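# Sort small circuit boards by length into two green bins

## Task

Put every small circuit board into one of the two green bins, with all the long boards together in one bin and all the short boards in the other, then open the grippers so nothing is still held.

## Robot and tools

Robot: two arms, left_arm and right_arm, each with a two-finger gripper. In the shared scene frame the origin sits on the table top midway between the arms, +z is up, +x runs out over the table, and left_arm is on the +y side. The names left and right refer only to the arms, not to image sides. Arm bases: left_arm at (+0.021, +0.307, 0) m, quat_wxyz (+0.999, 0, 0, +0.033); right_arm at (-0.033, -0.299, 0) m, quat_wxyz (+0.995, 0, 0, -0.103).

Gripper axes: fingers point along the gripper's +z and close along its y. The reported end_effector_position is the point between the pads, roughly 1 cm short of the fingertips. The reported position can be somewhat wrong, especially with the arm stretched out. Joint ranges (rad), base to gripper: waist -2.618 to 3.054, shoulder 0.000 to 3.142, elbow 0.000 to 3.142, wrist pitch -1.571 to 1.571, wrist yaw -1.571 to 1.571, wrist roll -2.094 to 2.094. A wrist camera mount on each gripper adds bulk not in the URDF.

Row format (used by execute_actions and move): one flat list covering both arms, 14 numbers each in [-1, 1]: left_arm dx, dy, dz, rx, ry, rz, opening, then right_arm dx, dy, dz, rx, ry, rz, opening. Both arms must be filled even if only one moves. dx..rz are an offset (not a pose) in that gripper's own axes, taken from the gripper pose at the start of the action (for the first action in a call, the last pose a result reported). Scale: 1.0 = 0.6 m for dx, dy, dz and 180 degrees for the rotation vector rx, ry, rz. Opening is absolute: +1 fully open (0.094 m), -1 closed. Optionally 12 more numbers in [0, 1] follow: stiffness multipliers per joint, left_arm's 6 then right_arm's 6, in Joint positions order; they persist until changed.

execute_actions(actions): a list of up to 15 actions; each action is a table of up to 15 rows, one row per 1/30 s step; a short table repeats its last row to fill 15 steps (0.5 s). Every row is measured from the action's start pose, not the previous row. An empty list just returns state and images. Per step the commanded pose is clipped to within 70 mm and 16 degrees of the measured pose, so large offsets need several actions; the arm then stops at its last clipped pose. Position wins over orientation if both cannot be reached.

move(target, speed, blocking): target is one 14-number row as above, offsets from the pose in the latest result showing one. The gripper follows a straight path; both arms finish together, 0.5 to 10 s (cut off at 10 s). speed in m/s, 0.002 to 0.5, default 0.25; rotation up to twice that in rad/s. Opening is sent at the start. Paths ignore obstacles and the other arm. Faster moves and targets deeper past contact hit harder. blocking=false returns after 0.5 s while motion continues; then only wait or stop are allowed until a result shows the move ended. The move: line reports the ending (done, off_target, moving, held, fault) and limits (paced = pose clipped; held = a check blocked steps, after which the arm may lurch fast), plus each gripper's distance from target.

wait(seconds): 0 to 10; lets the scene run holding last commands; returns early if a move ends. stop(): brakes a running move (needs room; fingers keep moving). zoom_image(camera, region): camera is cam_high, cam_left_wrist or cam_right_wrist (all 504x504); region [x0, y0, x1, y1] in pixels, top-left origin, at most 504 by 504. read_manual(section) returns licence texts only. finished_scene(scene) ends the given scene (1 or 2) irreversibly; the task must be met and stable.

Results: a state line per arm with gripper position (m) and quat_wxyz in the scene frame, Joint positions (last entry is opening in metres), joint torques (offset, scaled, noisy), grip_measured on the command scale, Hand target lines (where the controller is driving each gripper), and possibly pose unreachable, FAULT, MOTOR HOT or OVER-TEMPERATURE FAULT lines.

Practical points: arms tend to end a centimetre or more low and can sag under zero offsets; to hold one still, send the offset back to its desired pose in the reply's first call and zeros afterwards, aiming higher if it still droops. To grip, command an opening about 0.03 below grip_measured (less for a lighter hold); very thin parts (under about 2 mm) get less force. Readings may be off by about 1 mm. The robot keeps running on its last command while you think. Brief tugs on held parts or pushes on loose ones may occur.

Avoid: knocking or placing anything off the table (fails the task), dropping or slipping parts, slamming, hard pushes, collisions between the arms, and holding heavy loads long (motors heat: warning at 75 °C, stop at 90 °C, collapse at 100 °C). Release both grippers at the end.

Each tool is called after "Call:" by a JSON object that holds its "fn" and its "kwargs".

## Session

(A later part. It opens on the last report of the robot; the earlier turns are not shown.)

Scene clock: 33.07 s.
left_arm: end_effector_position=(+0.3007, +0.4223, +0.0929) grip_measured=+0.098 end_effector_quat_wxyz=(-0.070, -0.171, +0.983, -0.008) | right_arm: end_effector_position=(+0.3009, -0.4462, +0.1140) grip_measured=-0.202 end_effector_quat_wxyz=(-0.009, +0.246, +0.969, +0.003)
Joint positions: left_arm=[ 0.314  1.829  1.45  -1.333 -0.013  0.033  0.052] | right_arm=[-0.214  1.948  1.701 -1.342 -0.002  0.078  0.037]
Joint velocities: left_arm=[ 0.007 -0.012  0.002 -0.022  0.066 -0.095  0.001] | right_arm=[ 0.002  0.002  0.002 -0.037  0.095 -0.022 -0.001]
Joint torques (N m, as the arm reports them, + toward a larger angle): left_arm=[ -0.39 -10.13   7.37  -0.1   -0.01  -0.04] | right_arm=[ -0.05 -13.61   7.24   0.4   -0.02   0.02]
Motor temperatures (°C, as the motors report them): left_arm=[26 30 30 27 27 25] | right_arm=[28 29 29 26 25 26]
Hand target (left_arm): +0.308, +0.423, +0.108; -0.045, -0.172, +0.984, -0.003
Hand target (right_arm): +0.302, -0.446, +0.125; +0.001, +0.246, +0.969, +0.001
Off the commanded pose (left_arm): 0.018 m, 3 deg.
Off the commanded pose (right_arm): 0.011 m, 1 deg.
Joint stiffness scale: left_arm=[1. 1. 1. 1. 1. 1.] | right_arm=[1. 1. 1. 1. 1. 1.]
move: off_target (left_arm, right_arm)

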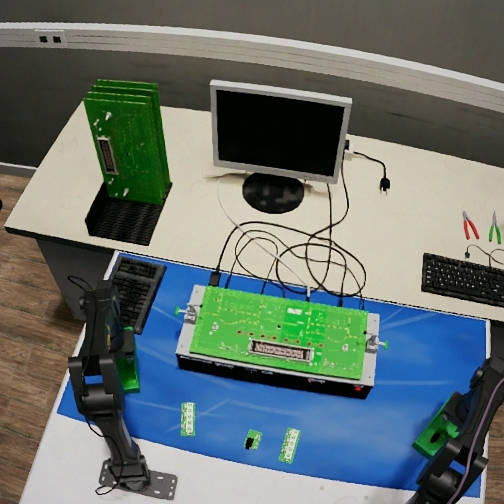

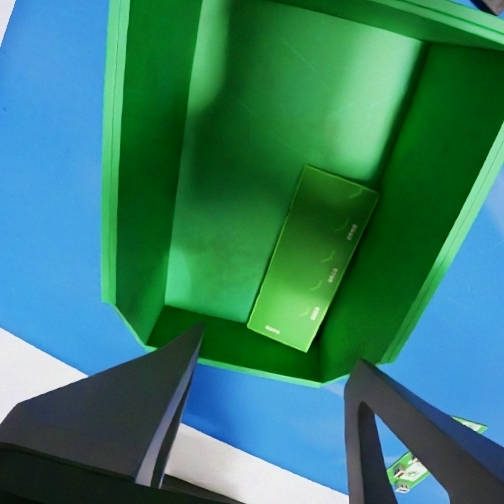

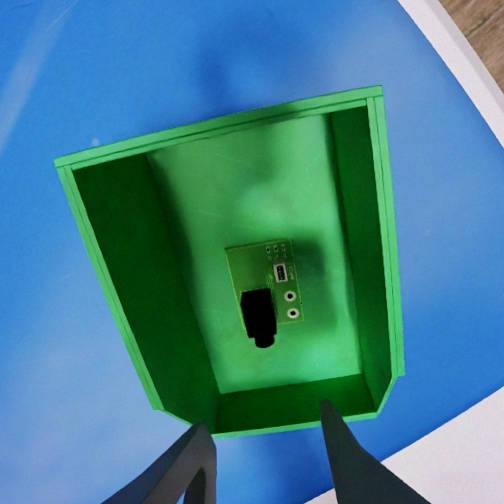

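Call:
{"fn": "move", "kwargs": {"target": [0.242,-0.259,-0.05,0,-0.045,0.033,0.25,0.541,0.647,0,0,0,-0.103,0.25], "speed": 0.3}}

Call:
{"fn": "move", "kwargs": {"target": [0,0,0.14,0,0,0,0.25,0,0,0.11,0,0,0,0.25], "speed": 0.15}}

Scene clock: 38.73 s.
left_arm: end_effector_position=(+0.2239, +0.2304, +0.1306) grip_measured=+0.248 end_effector_quat_wxyz=(-0.015, -0.118, +0.993, +0.003) | right_arm: end_effector_position=(+0.2021, +0.0544, +0.1254) grip_measured=+0.248 end_effector_quat_wxyz=(-0.011, +0.080, +0.997, +0.022)
Joint positions: left_arm=[-0.427  1.389  1.151 -1.363  0.008 -0.598  0.059] | right_arm=[ 1.17   2.166  2.071 -1.448 -0.041  1.125  0.059]
Joint velocities: left_arm=[ 0.002 -0.002  0.017  0.051 -0.022  0.051 -0.   ] | right_arm=[-0.007 -0.017  0.002 -0.066 -0.022 -0.022 -0.   ]
Joint torques (N m, as the arm reports them, + toward a larger angle): left_arm=[-0.56 -6.61  4.65  0.06 -0.17 -0.08] | right_arm=[ -0.7  -13.01   7.4    0.38  -0.02   0.2 ]
Motor temperatures (°C, as the motors report them): left_arm=[26 31 31 27 27 25] | right_arm=[28 30 29 26 25 26]
Hand target (left_arm): +0.221, +0.233, +0.135; -0.005, -0.119, +0.993, +0.006
Hand target (right_arm): +0.204, +0.052, +0.125; -0.014, +0.086, +0.996, +0.015
Off the commanded pose (left_arm): 0.012 m, 2 deg.
Off the commanded pose (right_arm): 0.007 m, 2 deg.
Joint stiffness scale: left_arm=[1. 1. 1. 1. 1. 1.] | right_arm=[1. 1. 1. 1. 1. 1.]
move: off_target (left_arm)

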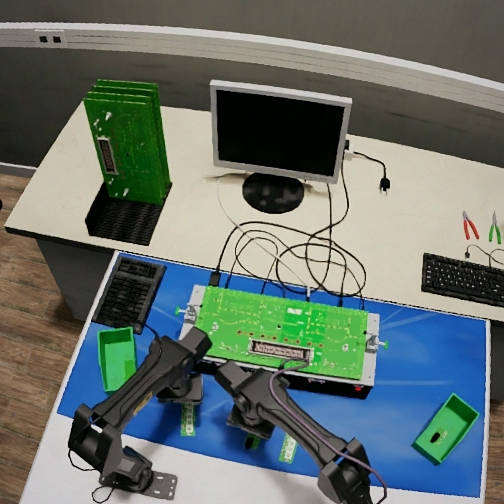

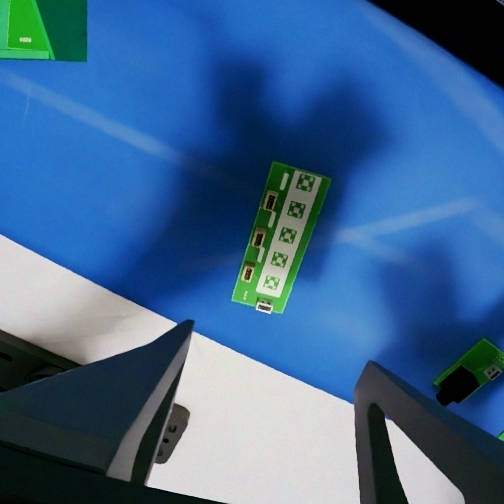

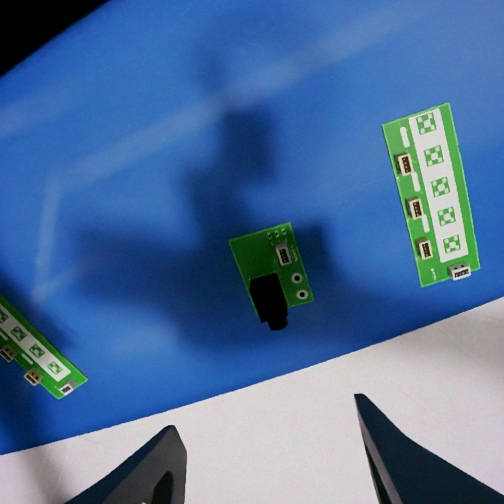

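Scene clock: 39.93 s.
left_arm: end_effector_position=(+0.2228, +0.2308, +0.0504) grip_measured=+0.248 end_effector_quat_wxyz=(-0.013, -0.118, +0.993, +0.002) | right_arm: end_effector_position=(+0.2026, +0.0551, +0.0621) grip_measured=+0.248 end_effector_quat_wxyz=(-0.011, +0.080, +0.997, +0.022)
Joint positions: left_arm=[-0.427  1.432  0.863 -1.027  0.008 -0.598  0.059] | right_arm=[ 1.17   2.166  1.819 -1.198 -0.041  1.125  0.059]
Joint velocities: left_arm=[-0.002  0.007 -0.007 -0.037  0.037  0.007  0.001] | right_arm=[-0.002  0.007 -0.012  0.007 -0.022  0.007  0.001]
Joint torques (N m, as the arm reports them, + toward a larger angle): left_arm=[ 0.16 -3.8   4.22  0.26 -0.01  0.01] | right_arm=[  0.45 -14.55   5.     0.77  -0.04   0.06]
Motor temperatures (°C, as the motors report them): left_arm=[26 31 31 27 27 25] | right_arm=[28 31 29 26 25 26]
Hand target (left_arm): +0.223, +0.231, +0.047; -0.015, -0.118, +0.993, +0.003
Hand target (right_arm): +0.200, +0.056, +0.059; -0.011, +0.080, +0.996, +0.022
Off the commanded pose (left_arm): 0.004 m, 0 deg.
Off the commanded pose (right_arm): 0.004 m, 0 deg.
Joint stiffness scale: left_arm=[1. 1. 1. 1. 1. 1.] | right_arm=[1. 1. 1. 1. 1. 1.]
move: done

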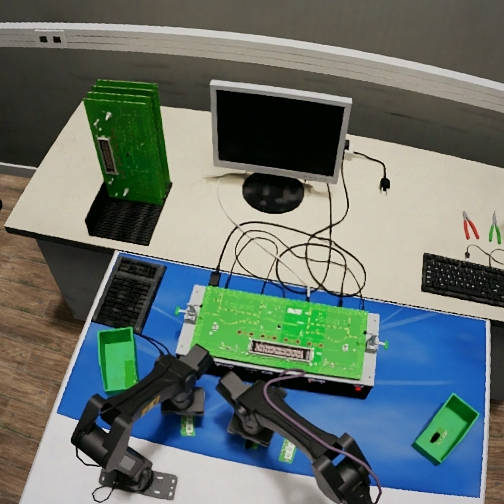

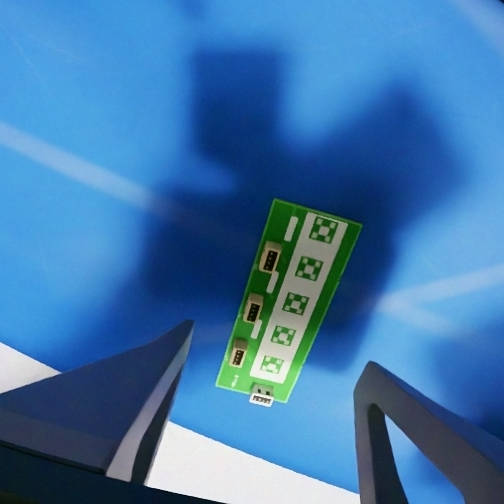

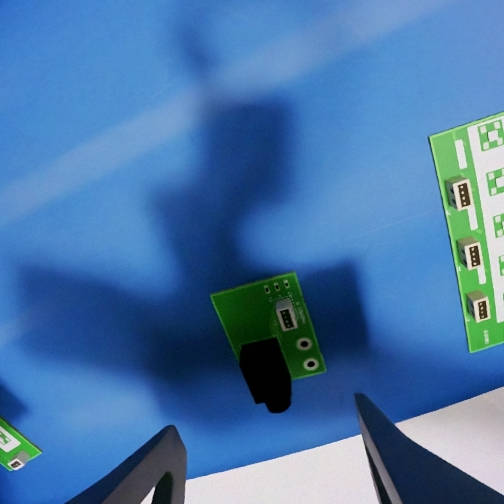

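Call:
{"fn": "move", "kwargs": {"target": [0.014,-0.008,0.072,0,-0.008,0.02,0.1,0.005,0.002,0.092,0.014,-0.006,-0.035,0.1], "speed": 0.04}}

Scene clock: 42.33 s.
left_arm: end_effector_position=(+0.2160, +0.2238, +0.0120) grip_measured=+0.102 end_effector_quat_wxyz=(-0.002, -0.095, +0.995, -0.003) | right_arm: end_effector_position=(+0.1997, +0.0601, +0.0183) grip_measured=+0.102 end_effector_quat_wxyz=(-0.008, +0.033, +0.999, +0.011)
Joint positions: left_arm=[-0.469  1.459  0.721 -0.832  0.008 -0.594  0.052] | right_arm=[ 1.188  2.225  1.739 -1.074 -0.026  1.049  0.052]
Joint velocities: left_arm=[-0.002 -0.002 -0.017  0.037 -0.022 -0.037  0.001] | right_arm=[-0.012  0.027 -0.012 -0.007 -0.037  0.007  0.   ]
Joint torques (N m, as the arm reports them, + toward a larger angle): left_arm=[-0.61 -3.5   3.61  0.33 -0.16  0.07] | right_arm=[  0.76 -13.19   4.52   0.73   0.22   0.03]
Motor temperatures (°C, as the motors report them): left_arm=[26 30 30 27 27 25] | right_arm=[28 31 29 26 25 26]
Hand target (left_arm): +0.216, +0.225, +0.007; -0.000, -0.087, +0.996, +0.004
Hand target (right_arm): +0.198, +0.058, +0.007; -0.003, +0.025, +1.000, -0.001
Off the commanded pose (left_arm): 0.005 m, 1 deg.
Off the commanded pose (right_arm): 0.011 m, 2 deg.
Joint stiffness scale: left_arm=[1. 1. 1. 1. 1. 1.] | right_arm=[1. 1. 1. 1. 1. 1.]
move: off_target (right_arm)

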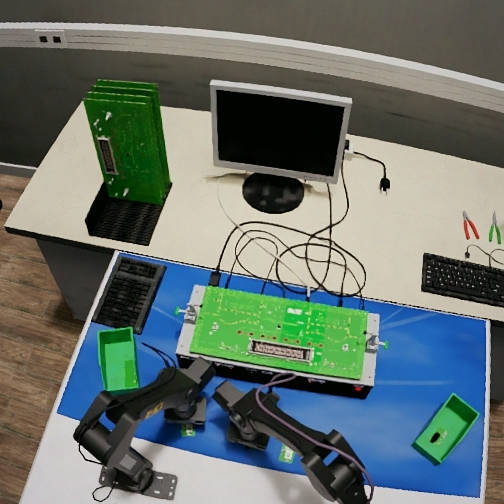

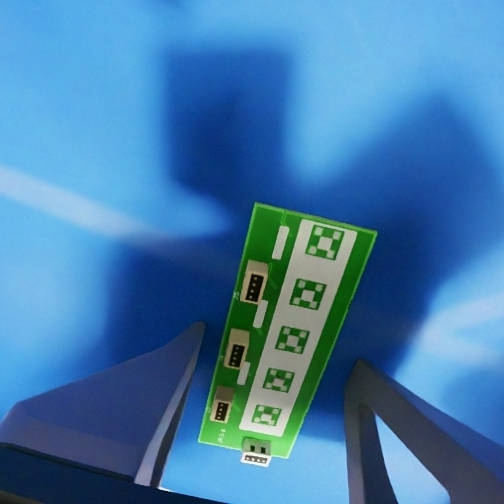

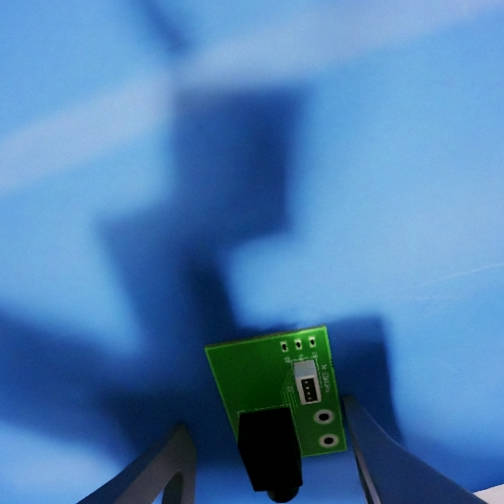

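Call:
{"fn": "move", "kwargs": {"target": [0,0,0.014,0,0,0,0.1,-0.004,-0.006,0.026,0.01,0,0,0.1], "speed": 0.02}}

Call:
{"fn": "move", "kwargs": {"target": [0,0,0.009,0,0,0,-0.38,0,-0.004,0.016,0,0,0,-0.39], "speed": 0.02}}

Scene clock: 43.70 s.
left_arm: end_effector_position=(+0.2177, +0.2231, +0.0120) grip_measured=+0.102 end_effector_quat_wxyz=(+0.001, -0.095, +0.995, -0.005) | right_arm: end_effector_position=(+0.1999, +0.0601, +0.0183) grip_measured=+0.102 end_effector_quat_wxyz=(-0.008, +0.033, +0.999, +0.011)
Joint positions: left_arm=[-0.469  1.459  0.721 -0.825  0.008 -0.594  0.052] | right_arm=[ 1.188  2.225  1.739 -1.074 -0.026  1.048  0.052]
Joint velocities: left_arm=[ 0.012 -0.007 -0.002 -0.007  0.007  0.051  0.   ] | right_arm=[ 0.002  0.007 -0.007 -0.007 -0.037 -0.022  0.   ]
Joint torques (N m, as the arm reports them, + toward a larger angle): left_arm=[ 0.02 -3.04  2.77  0.53 -0.02 -0.01] | right_arm=[ -0.2  -11.69   5.35   0.71   0.13   0.01]
Motor temperatures (°C, as the motors report them): left_arm=[26 30 30 27 27 25] | right_arm=[28 31 29 26 25 26]
Hand target (left_arm): +0.216, +0.224, +0.004; -0.002, -0.095, +0.995, -0.003
Hand target (right_arm): +0.201, +0.056, +0.003; -0.009, +0.033, +0.999, -0.004
Off the commanded pose (left_arm): 0.009 m, 0 deg.
Off the commanded pose (right_arm): 0.016 m, 2 deg.
Joint stiffness scale: left_arm=[1. 1. 1. 1. 1. 1.] | right_arm=[1. 1. 1. 1. 1. 1.]
move: off_target (right_arm)

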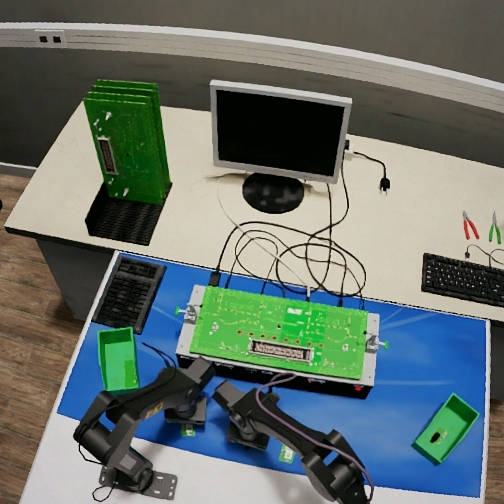

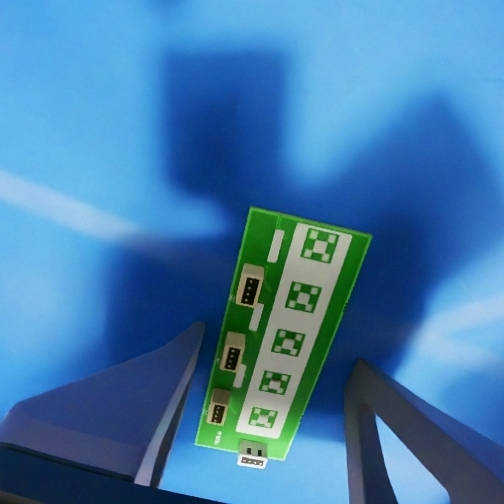

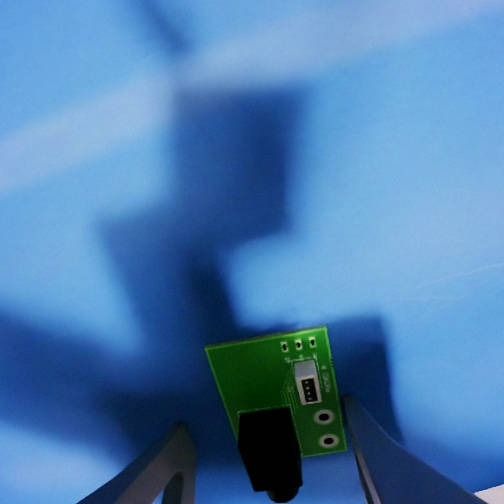

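Scene clock: 44.43 s.
left_arm: end_effector_position=(+0.2195, +0.2223, +0.0121) grip_measured=-0.352 end_effector_quat_wxyz=(+0.005, -0.095, +0.995, -0.007) | right_arm: end_effector_position=(+0.2000, +0.0607, +0.0173) grip_measured=-0.361 end_effector_quat_wxyz=(-0.008, +0.033, +0.999, +0.013)
Joint positions: left_arm=[-0.469  1.459  0.721 -0.817  0.008 -0.594  0.03 ] | right_arm=[ 1.188  2.225  1.735 -1.066 -0.027  1.048  0.03 ]
Joint velocities: left_arm=[-0.012 -0.017 -0.002  0.051 -0.037 -0.066 -0.002] | right_arm=[ 0.007  0.007  0.017  0.037  0.037  0.022 -0.001]
Joint torques (N m, as the arm reports them, + toward a larger angle): left_arm=[-0.07 -3.56  3.42  0.41 -0.03 -0.01] | right_arm=[ -0.23 -14.55   3.47   0.91  -0.03   0.  ]
Motor temperatures (°C, as the motors report them): left_arm=[26 30 30 27 27 25] | right_arm=[28 32 29 26 25 26]
Hand target (left_arm): +0.218, +0.223, +0.007; +0.001, -0.095, +0.995, -0.005
Hand target (right_arm): +0.199, +0.058, +0.009; -0.008, +0.033, +0.999, +0.011
Off the commanded pose (left_arm): 0.006 m, 0 deg.
Off the commanded pose (right_arm): 0.009 m, 0 deg.
Joint stiffness scale: left_arm=[1. 1. 1. 1. 1. 1.] | right_arm=[1. 1. 1. 1. 1. 1.]
move: done

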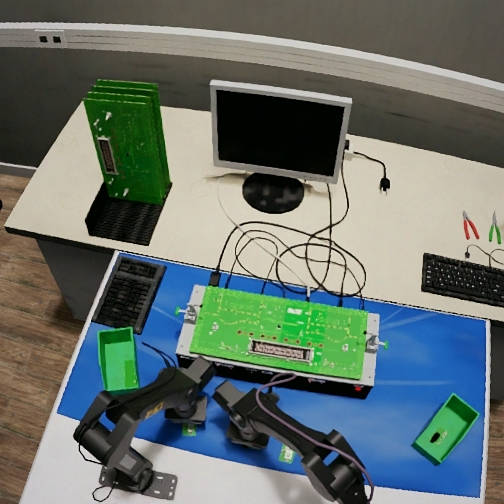

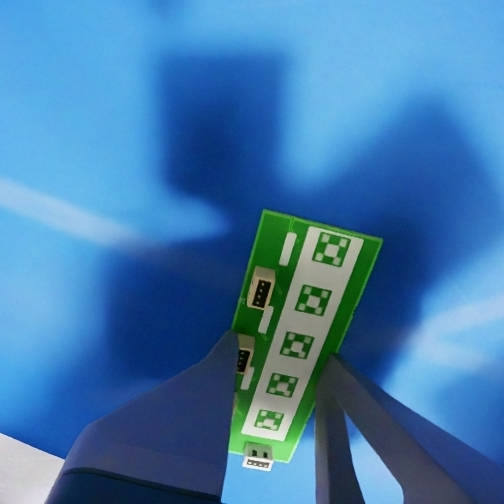

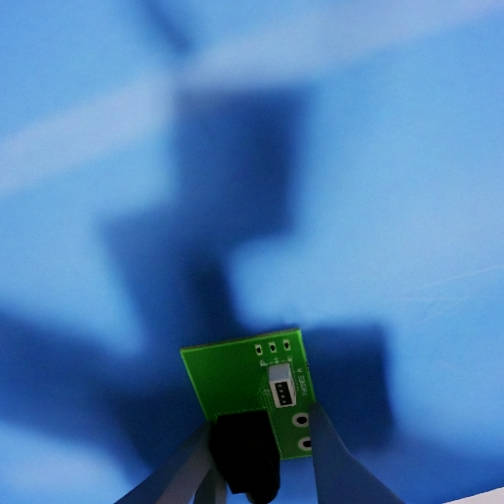

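Call:
{"fn": "move", "kwargs": {"target": [0,0.03,-0.21,0,0,0,-0.385,0,-0.12,-0.19,0,0,0,-0.395], "speed": 0.15}}

Scene clock: 46.27 s.
left_arm: end_effector_position=(+0.2071, +0.2405, +0.1247) grip_measured=-0.352 end_effector_quat_wxyz=(-0.015, -0.095, +0.995, +0.003) | right_arm: end_effector_position=(+0.1952, -0.0113, +0.1189) grip_measured=-0.361 end_effector_quat_wxyz=(-0.012, +0.033, +0.999, +0.007)
Joint positions: left_arm=[-0.409  1.314  1.07  -1.357  0.008 -0.534  0.03 ] | right_arm=[ 1.09   1.942  1.712 -1.344 -0.027  0.95   0.03 ]
Joint velocities: left_arm=[ 0.007 -0.002  0.002  0.007  0.037  0.037 -0.001] | right_arm=[-0.007 -0.007 -0.002 -0.066 -0.022 -0.007 -0.   ]
Joint torques (N m, as the arm reports them, + toward a larger angle): left_arm=[ 0.7  -5.67  7.6   0.09  0.    0.08] | right_arm=[ -0.53 -13.4    7.24   0.3   -0.03   0.01]
Motor temperatures (°C, as the motors report them): left_arm=[26 30 30 27 27 25] | right_arm=[28 32 29 26 25 26]
Hand target (left_arm): +0.212, +0.240, +0.137; +0.005, -0.095, +0.995, -0.007
Hand target (right_arm): +0.197, -0.013, +0.129; -0.007, +0.032, +0.999, +0.013
Off the commanded pose (left_arm): 0.015 m, 3 deg.
Off the commanded pose (right_arm): 0.011 m, 1 deg.
Joint stiffness scale: left_arm=[1. 1. 1. 1. 1. 1.] | right_arm=[1. 1. 1. 1. 1. 1.]
move: off_target (left_arm, right_arm)

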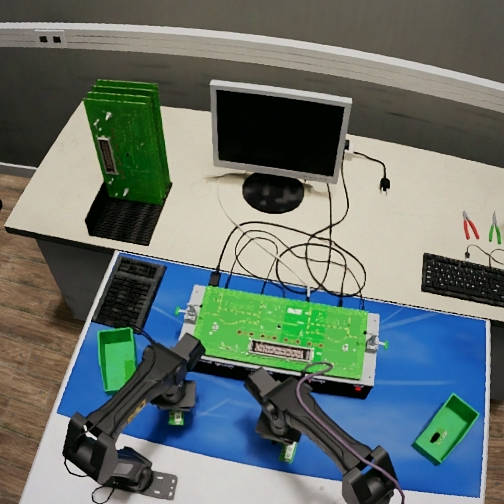

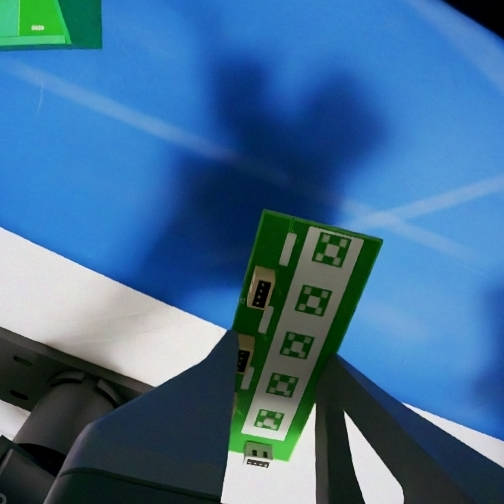

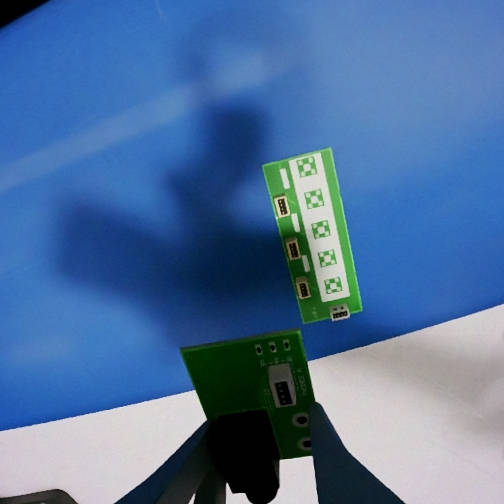

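Call:
{"fn": "move", "kwargs": {"target": [-0.272,0.299,-0.012,0,-0.01,-0.05,-0.385,-0.2875,-0.735,-0.025,0.004,-0.008,0.137,-0.395], "speed": 0.3}}

Scene clock: 52.90 s.
left_arm: end_effector_position=(+0.3282, +0.4396, +0.1272) grip_measured=-0.352 end_effector_quat_wxyz=(-0.006, -0.176, +0.984, -0.003) | right_arm: end_effector_position=(+0.3349, -0.4650, +0.1293) grip_measured=-0.361 end_effector_quat_wxyz=(+0.010, +0.251, +0.968, -0.008)
Joint positions: left_arm=[ 0.34   1.821  1.585 -1.348  0.003  0.051  0.03 ] | right_arm=[-0.216  2.075  1.946 -1.419  0.012  0.087  0.03 ]
Joint velocities: left_arm=[ 0.027 -0.002 -0.002  0.007 -0.022 -0.007 -0.001] | right_arm=[-0.007 -0.002 -0.012  0.007 -0.037 -0.007  0.001]
Joint torques (N m, as the arm reports them, + toward a larger angle): left_arm=[ 0.19 -7.68  7.83  0.12 -0.02  0.06] | right_arm=[  0.62 -12.32   7.53   0.42   0.1   -0.06]
Motor temperatures (°C, as the motors report them): left_arm=[26 29 32 27 27 25] | right_arm=[28 33 30 26 25 26]
Hand target (left_arm): +0.334, +0.443, +0.134; +0.005, -0.173, +0.985, -0.000
Hand target (right_arm): +0.336, -0.465, +0.131; +0.007, +0.245, +0.969, -0.012
Off the commanded pose (left_arm): 0.010 m, 1 deg.
Off the commanded pose (right_arm): 0.007 m, 2 deg.
Joint stiffness scale: left_arm=[1. 1. 1. 1. 1. 1.] | right_arm=[1. 1. 1. 1. 1. 1.]
move: done

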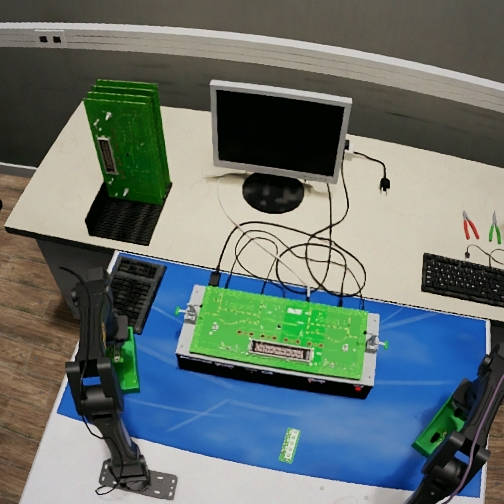

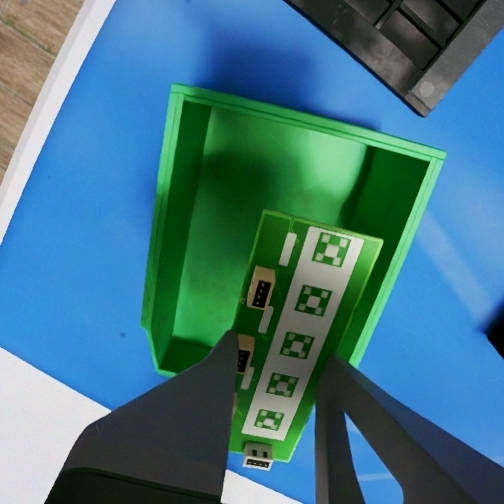

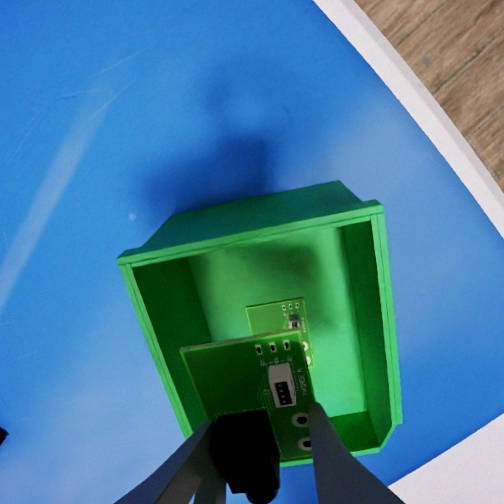

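Call:
{"fn": "move", "kwargs": {"target": [0,0.02,0.16,0,0,0,-0.385,0.022,0.008,0.155,0,0,0,-0.395], "speed": 0.08}}

Scene clock: 57.93 s.
left_arm: end_effector_position=(+0.3247, +0.4490, +0.0342) grip_measured=-0.352 end_effector_quat_wxyz=(-0.007, -0.176, +0.984, -0.003) | right_arm: end_effector_position=(+0.3215, -0.4590, +0.0321) grip_measured=-0.361 end_effector_quat_wxyz=(-0.003, +0.254, +0.967, -0.006)
Joint positions: left_arm=[ 0.369  1.887  1.295 -0.994  0.003  0.08   0.03 ] | right_arm=[-0.216  2.075  1.557 -1.057  0.012  0.092  0.03 ]
Joint velocities: left_arm=[ 0.012 -0.012  0.022  0.007 -0.022 -0.066 -0.   ] | right_arm=[-0.012 -0.002  0.002 -0.051 -0.066 -0.022 -0.001]
Joint torques (N m, as the arm reports them, + toward a larger angle): left_arm=[ 0.62 -8.1   4.14  0.3  -0.02  0.07] | right_arm=[  0.93 -15.06   4.79   0.69  -0.01   0.09]
Motor temperatures (°C, as the motors report them): left_arm=[26 30 32 27 27 25] | right_arm=[28 33 30 26 25 26]
Hand target (left_arm): +0.324, +0.452, +0.032; -0.005, -0.176, +0.984, -0.003
Hand target (right_arm): +0.326, -0.456, +0.036; +0.010, +0.251, +0.968, -0.008
Off the commanded pose (left_arm): 0.004 m, 0 deg.
Off the commanded pose (right_arm): 0.007 m, 2 deg.
Joint stiffness scale: left_arm=[1. 1. 1. 1. 1. 1.] | right_arm=[1. 1. 1. 1. 1. 1.]
move: done

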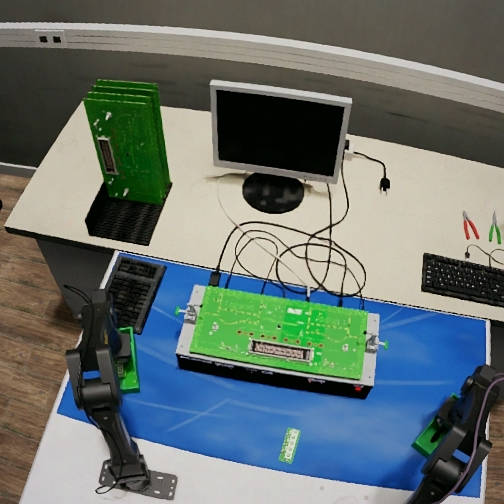

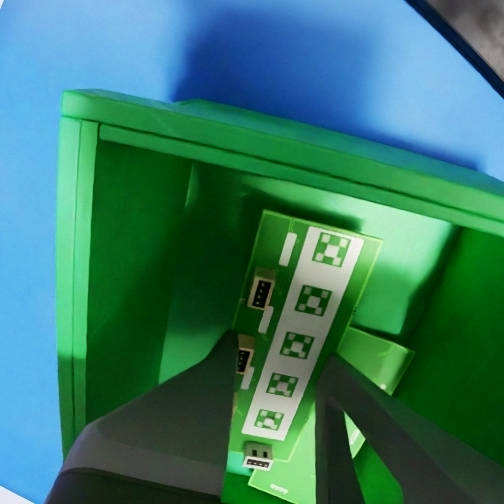

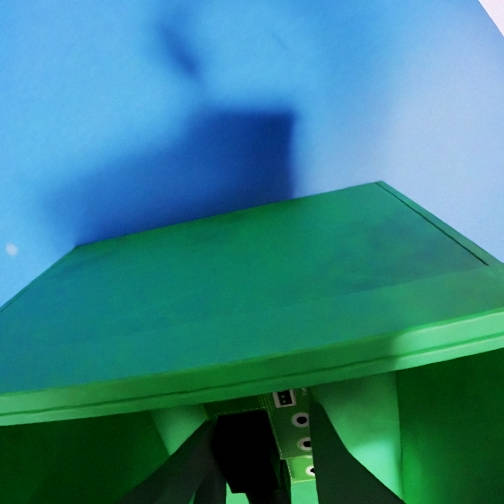

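Call:
{"fn": "move", "kwargs": {"target": [0,0,0,0,0,0,-0.2,0,0,0,0,0,0,-0.2]}}

Call:
{"fn": "move", "kwargs": {"target": [0,0,-0.16,0,-0.01,0,-0.2,0,0,-0.16,0,0,0,-0.2], "speed": 0.15}}

Scene clock: 58.93 s.
left_arm: end_effector_position=(+0.3249, +0.4490, +0.0342) grip_measured=-0.202 end_effector_quat_wxyz=(-0.007, -0.176, +0.984, -0.003) | right_arm: end_effector_position=(+0.3218, -0.4592, +0.0321) grip_measured=-0.202 end_effector_quat_wxyz=(-0.002, +0.254, +0.967, -0.006)
Joint positions: left_arm=[ 0.369  1.887  1.295 -0.993  0.003  0.08   0.037] | right_arm=[-0.216  2.075  1.557 -1.055  0.012  0.092  0.037]
Joint velocities: left_arm=[ 0.002  0.002 -0.002  0.066  0.037 -0.007 -0.001] | right_arm=[-0.007 -0.002 -0.002 -0.051  0.022 -0.037 -0.   ]
Joint torques (N m, as the arm reports them, + toward a larger angle): left_arm=[-0.04 -8.25  4.76  0.16 -0.02 -0.01] | right_arm=[ -0.04 -13.26   5.72   0.54  -0.01   0.02]
Motor temperatures (°C, as the motors report them): left_arm=[26 30 32 27 27 25] | right_arm=[28 33 30 26 25 26]
Hand target (left_arm): +0.325, +0.449, +0.034; -0.007, -0.176, +0.984, -0.003
Hand target (right_arm): +0.322, -0.459, +0.032; -0.003, +0.254, +0.967, -0.006
Off the commanded pose (left_arm): 0.000 m, 0 deg.
Off the commanded pose (right_arm): 0.000 m, 0 deg.
Joint stiffness scale: left_arm=[1. 1. 1. 1. 1. 1.] | right_arm=[1. 1. 1. 1. 1. 1.]
move: done

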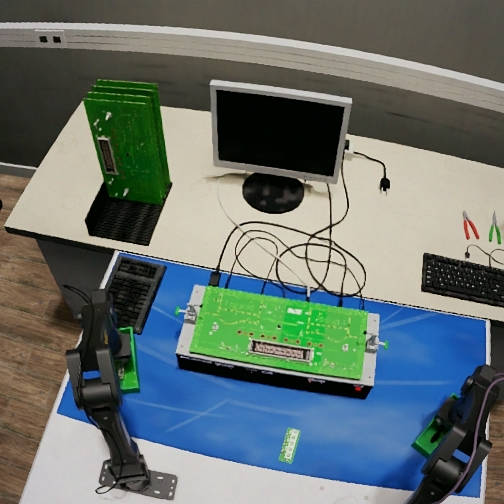

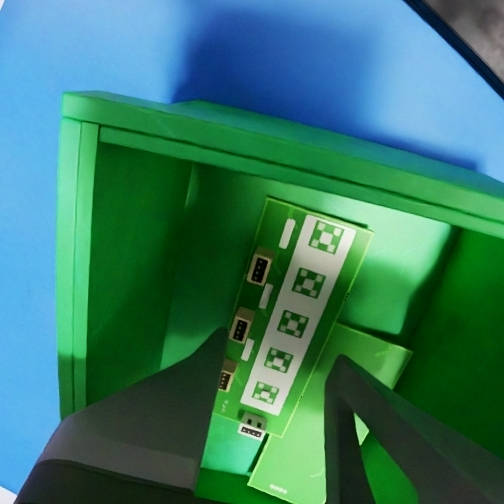

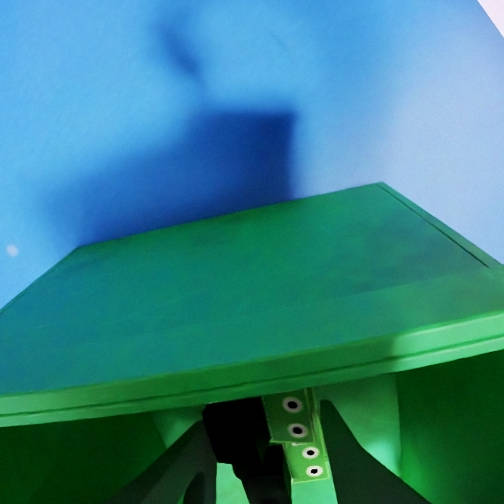

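Scene clock: 60.23 s.
left_arm: end_effector_position=(+0.3194, +0.4465, +0.1144) grip_measured=-0.202 end_effector_quat_wxyz=(-0.014, -0.176, +0.984, -0.005) | right_arm: end_effector_position=(+0.3229, -0.4597, +0.1190) grip_measured=-0.202 end_effector_quat_wxyz=(-0.009, +0.254, +0.967, -0.005)
Joint positions: left_arm=[ 0.369  1.818  1.531 -1.313  0.003  0.08   0.037] | right_arm=[-0.216  2.055  1.875 -1.407  0.012  0.092  0.037]
Joint velocities: left_arm=[-0.002 -0.017 -0.007 -0.081 -0.022 -0.022 -0.001] | right_arm=[-0.007  0.007 -0.012 -0.007  0.007  0.022  0.   ]
Joint torques (N m, as the arm reports them, + toward a larger angle): left_arm=[-0.13 -9.89  7.53  0.09  0.01 -0.02] | right_arm=[  0.28 -14.39   7.21   0.39  -0.01   0.03]
Motor temperatures (°C, as the motors report them): left_arm=[26 31 32 27 27 25] | right_arm=[28 34 30 26 25 26]
Hand target (left_arm): +0.325, +0.448, +0.130; +0.009, -0.176, +0.984, -0.000
Hand target (right_arm): +0.324, -0.459, +0.128; -0.002, +0.254, +0.967, -0.006
Off the commanded pose (left_arm): 0.017 m, 3 deg.
Off the commanded pose (right_arm): 0.009 m, 1 deg.
Joint stiffness scale: left_arm=[1. 1. 1. 1. 1. 1.] | right_arm=[1. 1. 1. 1. 1. 1.]
move: off_target (left_arm)

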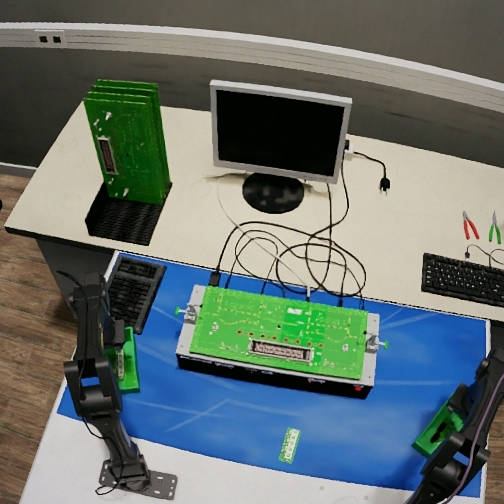

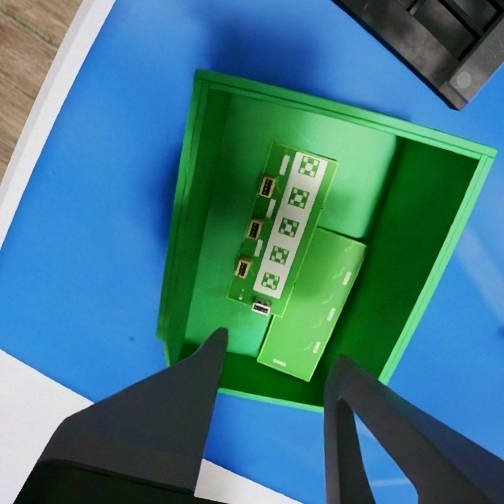

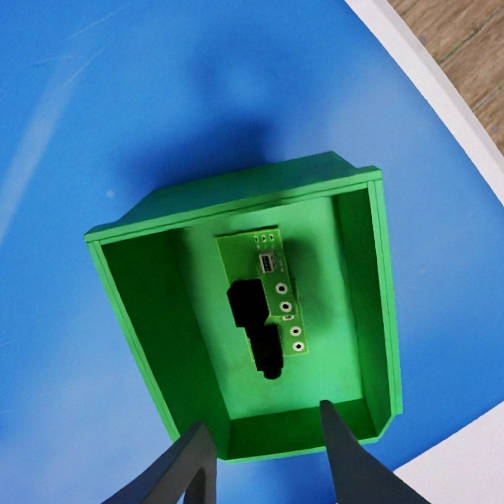

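Call:
{"fn": "move", "kwargs": {"target": [0.457,-0.697,0.108,0,-0.01,0.124,0.2,0,0,0,0,0,0,0.2], "speed": 0.3}}

Scene clock: 63.03 s.
left_arm: end_effector_position=(+0.2029, -0.0282, +0.0442) grip_measured=+0.198 end_effector_quat_wxyz=(-0.014, +0.025, +1.000, +0.010) | right_arm: end_effector_position=(+0.3227, -0.4596, +0.1190) grip_measured=+0.198 end_effector_quat_wxyz=(-0.010, +0.254, +0.967, -0.005)
Joint positions: left_arm=[-1.136  2.061  1.585 -1.125  0.014 -1.019  0.056] | right_arm=[-0.216  2.055  1.875 -1.408  0.012  0.092  0.056]
Joint velocities: left_arm=[ 0.007  0.007 -0.007 -0.051 -0.022 -0.051  0.   ] | right_arm=[-0.022  0.007 -0.012 -0.007 -0.037 -0.081  0.001]
Joint torques (N m, as the arm reports them, + toward a larger angle): left_arm=[ 0.39 -9.62  7.59  0.05 -0.17 -0.07] | right_arm=[ -0.03 -13.27   5.78   0.53   0.01   0.02]
Motor temperatures (°C, as the motors report them): left_arm=[26 31 32 27 27 25] | right_arm=[28 34 30 26 25 26]
Hand target (left_arm): +0.210, -0.031, +0.051; -0.003, +0.018, +1.000, +0.007
Hand target (right_arm): +0.323, -0.460, +0.119; -0.009, +0.254, +0.967, -0.005
Off the commanded pose (left_arm): 0.021 m, 3 deg.
Off the commanded pose (right_arm): 0.000 m, 0 deg.
Joint stiffness scale: left_arm=[1. 1. 1. 1. 1. 1.] | right_arm=[1. 1. 1. 1. 1. 1.]
move: off_target (left_arm)

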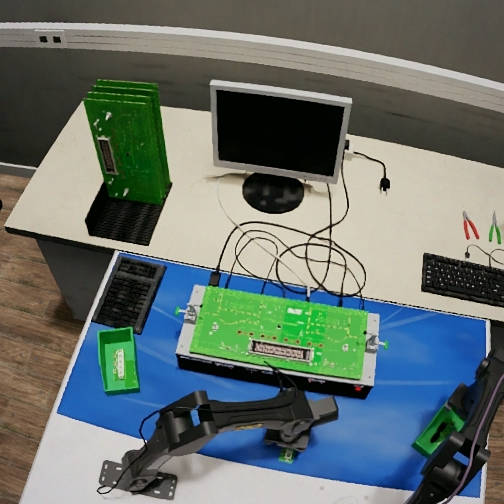

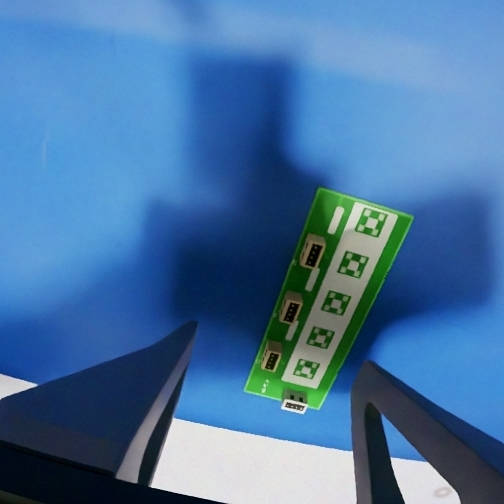

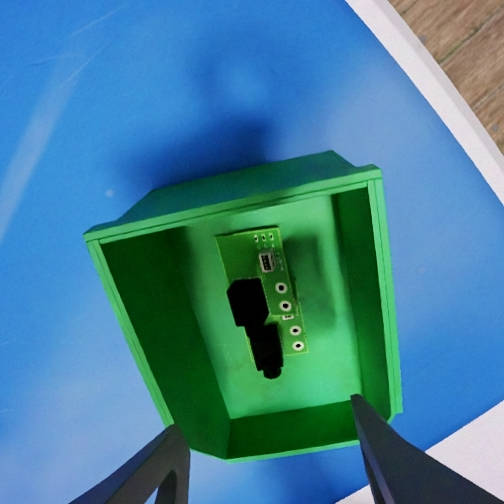

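Call:
{"fn": "move", "kwargs": {"target": [0,-0.034,0.025,0.006,-0.009,0.02,0.2,0,0,0,0,0,0,0.2], "speed": 0.04}}

Scene clock: 64.50 s.
left_arm: end_effector_position=(+0.1993, -0.0417, +0.0265) grip_measured=+0.198 end_effector_quat_wxyz=(-0.011, +0.049, +0.999, +0.006) | right_arm: end_effector_position=(+0.3227, -0.4596, +0.1190) grip_measured=+0.198 end_effector_quat_wxyz=(-0.010, +0.254, +0.967, -0.005)
Joint positions: left_arm=[-1.161  2.108  1.585 -1.068  0.014 -0.998  0.056] | right_arm=[-0.216  2.055  1.875 -1.408  0.012  0.092  0.056]
Joint velocities: left_arm=[-0.017 -0.007  0.017 -0.022 -0.007 -0.022  0.   ] | right_arm=[-0.027  0.002 -0.007  0.051 -0.095 -0.022 -0.001]
Joint torques (N m, as the arm reports them, + toward a larger angle): left_arm=[-0.57 -9.65  6.3   0.22 -0.15  0.07] | right_arm=[ -0.01 -13.17   5.73   0.5    0.01  -0.01]
Motor temperatures (°C, as the motors report them): left_arm=[26 31 32 27 27 25] | right_arm=[28 34 30 26 25 26]
Hand target (left_arm): +0.202, -0.048, +0.029; +0.000, +0.057, +0.998, -0.000
Hand target (right_arm): +0.323, -0.460, +0.119; -0.010, +0.254, +0.967, -0.005
Off the commanded pose (left_arm): 0.007 m, 2 deg.
Off the commanded pose (right_arm): 0.000 m, 0 deg.
Joint stiffness scale: left_arm=[1. 1. 1. 1. 1. 1.] | right_arm=[1. 1. 1. 1. 1. 1.]
move: done

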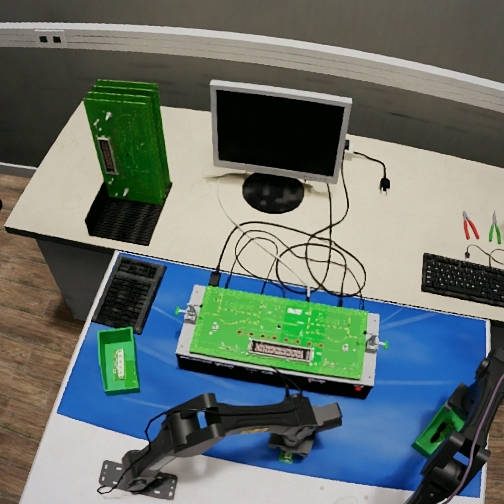

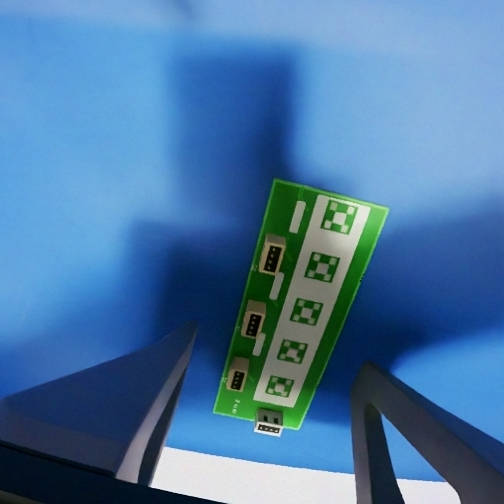

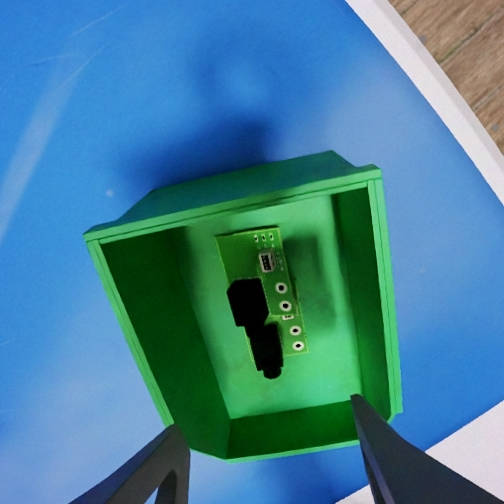

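Call:
{"fn": "move", "kwargs": {"target": [-0.008,-0.005,0.036,0.006,-0.007,0.005,0.1,0,0,0,0,0,0,0.2], "speed": 0.03}}

Call:
{"fn": "move", "kwargs": {"target": [0,0,0.012,0,0,0,-0.385,0,0,0,0,0,0,0.2], "speed": 0.02}}

Scene clock: 65.83 s.
left_arm: end_effector_position=(+0.2014, -0.0457, +0.0167) grip_measured=+0.102 end_effector_quat_wxyz=(-0.004, +0.052, +0.999, -0.007) | right_arm: end_effector_position=(+0.3227, -0.4596, +0.1190) grip_measured=+0.198 end_effector_quat_wxyz=(-0.010, +0.254, +0.967, -0.005)
Joint positions: left_arm=[-1.161  2.11   1.547 -1.     0.014 -0.992  0.052] | right_arm=[-0.216  2.055  1.875 -1.408  0.012  0.092  0.056]
Joint velocities: left_arm=[ 0.002  0.002 -0.012 -0.007 -0.051 -0.022  0.   ] | right_arm=[-0.012 -0.007  0.002 -0.022 -0.007  0.066  0.   ]
Joint torques (N m, as the arm reports them, + toward a larger angle): left_arm=[ 0.14 -8.69  3.04  0.59 -0.08  0.1 ] | right_arm=[ -0.03 -13.25   5.73   0.52   0.     0.  ]
Motor temperatures (°C, as the motors report them): left_arm=[26 31 32 27 27 25] | right_arm=[28 34 30 26 25 26]
Hand target (left_arm): +0.204, -0.045, +0.005; -0.001, +0.056, +0.998, -0.004
Hand target (right_arm): +0.323, -0.460, +0.119; -0.010, +0.254, +0.967, -0.005
Off the commanded pose (left_arm): 0.012 m, 1 deg.
Off the commanded pose (right_arm): 0.000 m, 0 deg.
Joint stiffness scale: left_arm=[1. 1. 1. 1. 1. 1.] | right_arm=[1. 1. 1. 1. 1. 1.]
move: off_target (left_arm)

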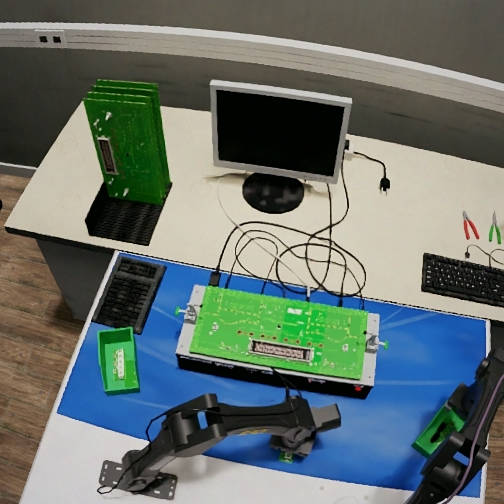

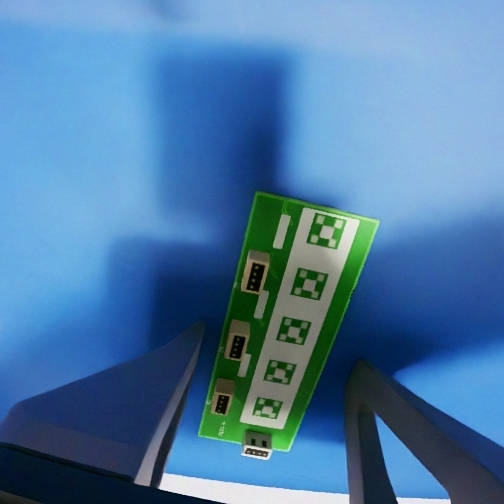

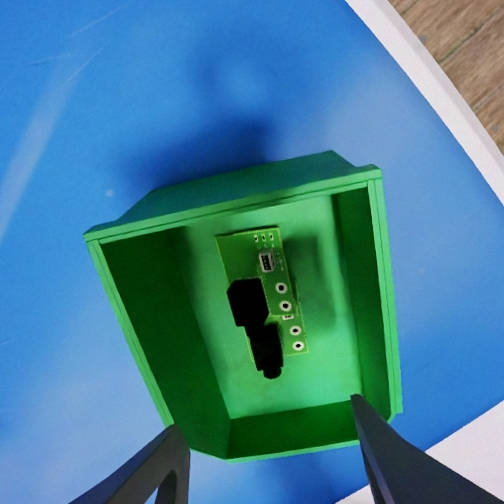

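Scene clock: 66.53 s.
left_arm: end_effector_position=(+0.2011, -0.0441, +0.0167) grip_measured=-0.351 end_effector_quat_wxyz=(-0.005, +0.051, +0.999, -0.003) | right_arm: end_effector_position=(+0.3227, -0.4596, +0.1190) grip_measured=+0.198 end_effector_quat_wxyz=(-0.010, +0.254, +0.967, -0.005)
Joint positions: left_arm=[-1.16   2.11   1.547 -1.007  0.012 -0.992  0.03 ] | right_arm=[-0.216  2.055  1.875 -1.408  0.012  0.092  0.056]
Joint velocities: left_arm=[-0.007 -0.012 -0.012  0.022  0.037 -0.051  0.   ] | right_arm=[-0.007 -0.002 -0.007 -0.022 -0.051 -0.007 -0.   ]
Joint torques (N m, as the arm reports them, + toward a larger angle): left_arm=[-0.04 -9.3   3.6   0.49  0.   -0.01] | right_arm=[ -0.07 -13.17   5.82   0.51   0.01   0.01]
Motor temperatures (°C, as the motors report them): left_arm=[26 32 32 27 27 25] | right_arm=[28 34 30 26 25 26]
Hand target (left_arm): +0.201, -0.046, +0.010; -0.004, +0.052, +0.999, -0.007
Hand target (right_arm): +0.323, -0.460, +0.119; -0.010, +0.254, +0.967, -0.005
Off the commanded pose (left_arm): 0.007 m, 0 deg.
Off the commanded pose (right_arm): 0.000 m, 0 deg.
Joint stiffness scale: left_arm=[1. 1. 1. 1. 1. 1.] | right_arm=[1. 1. 1. 1. 1. 1.]
move: done

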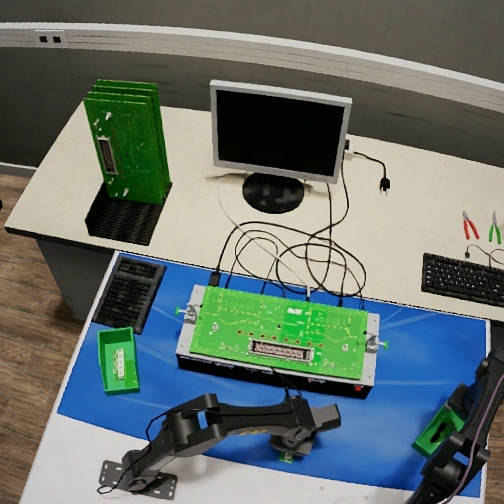

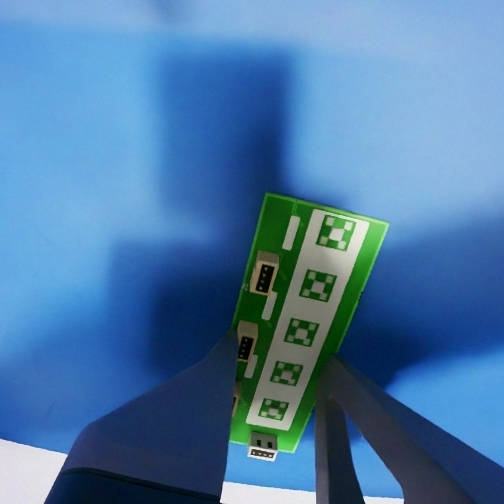

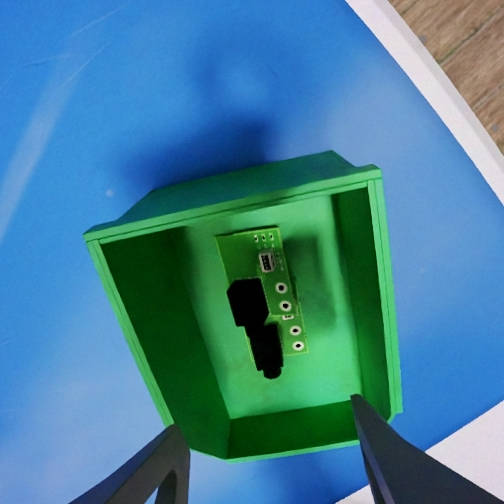

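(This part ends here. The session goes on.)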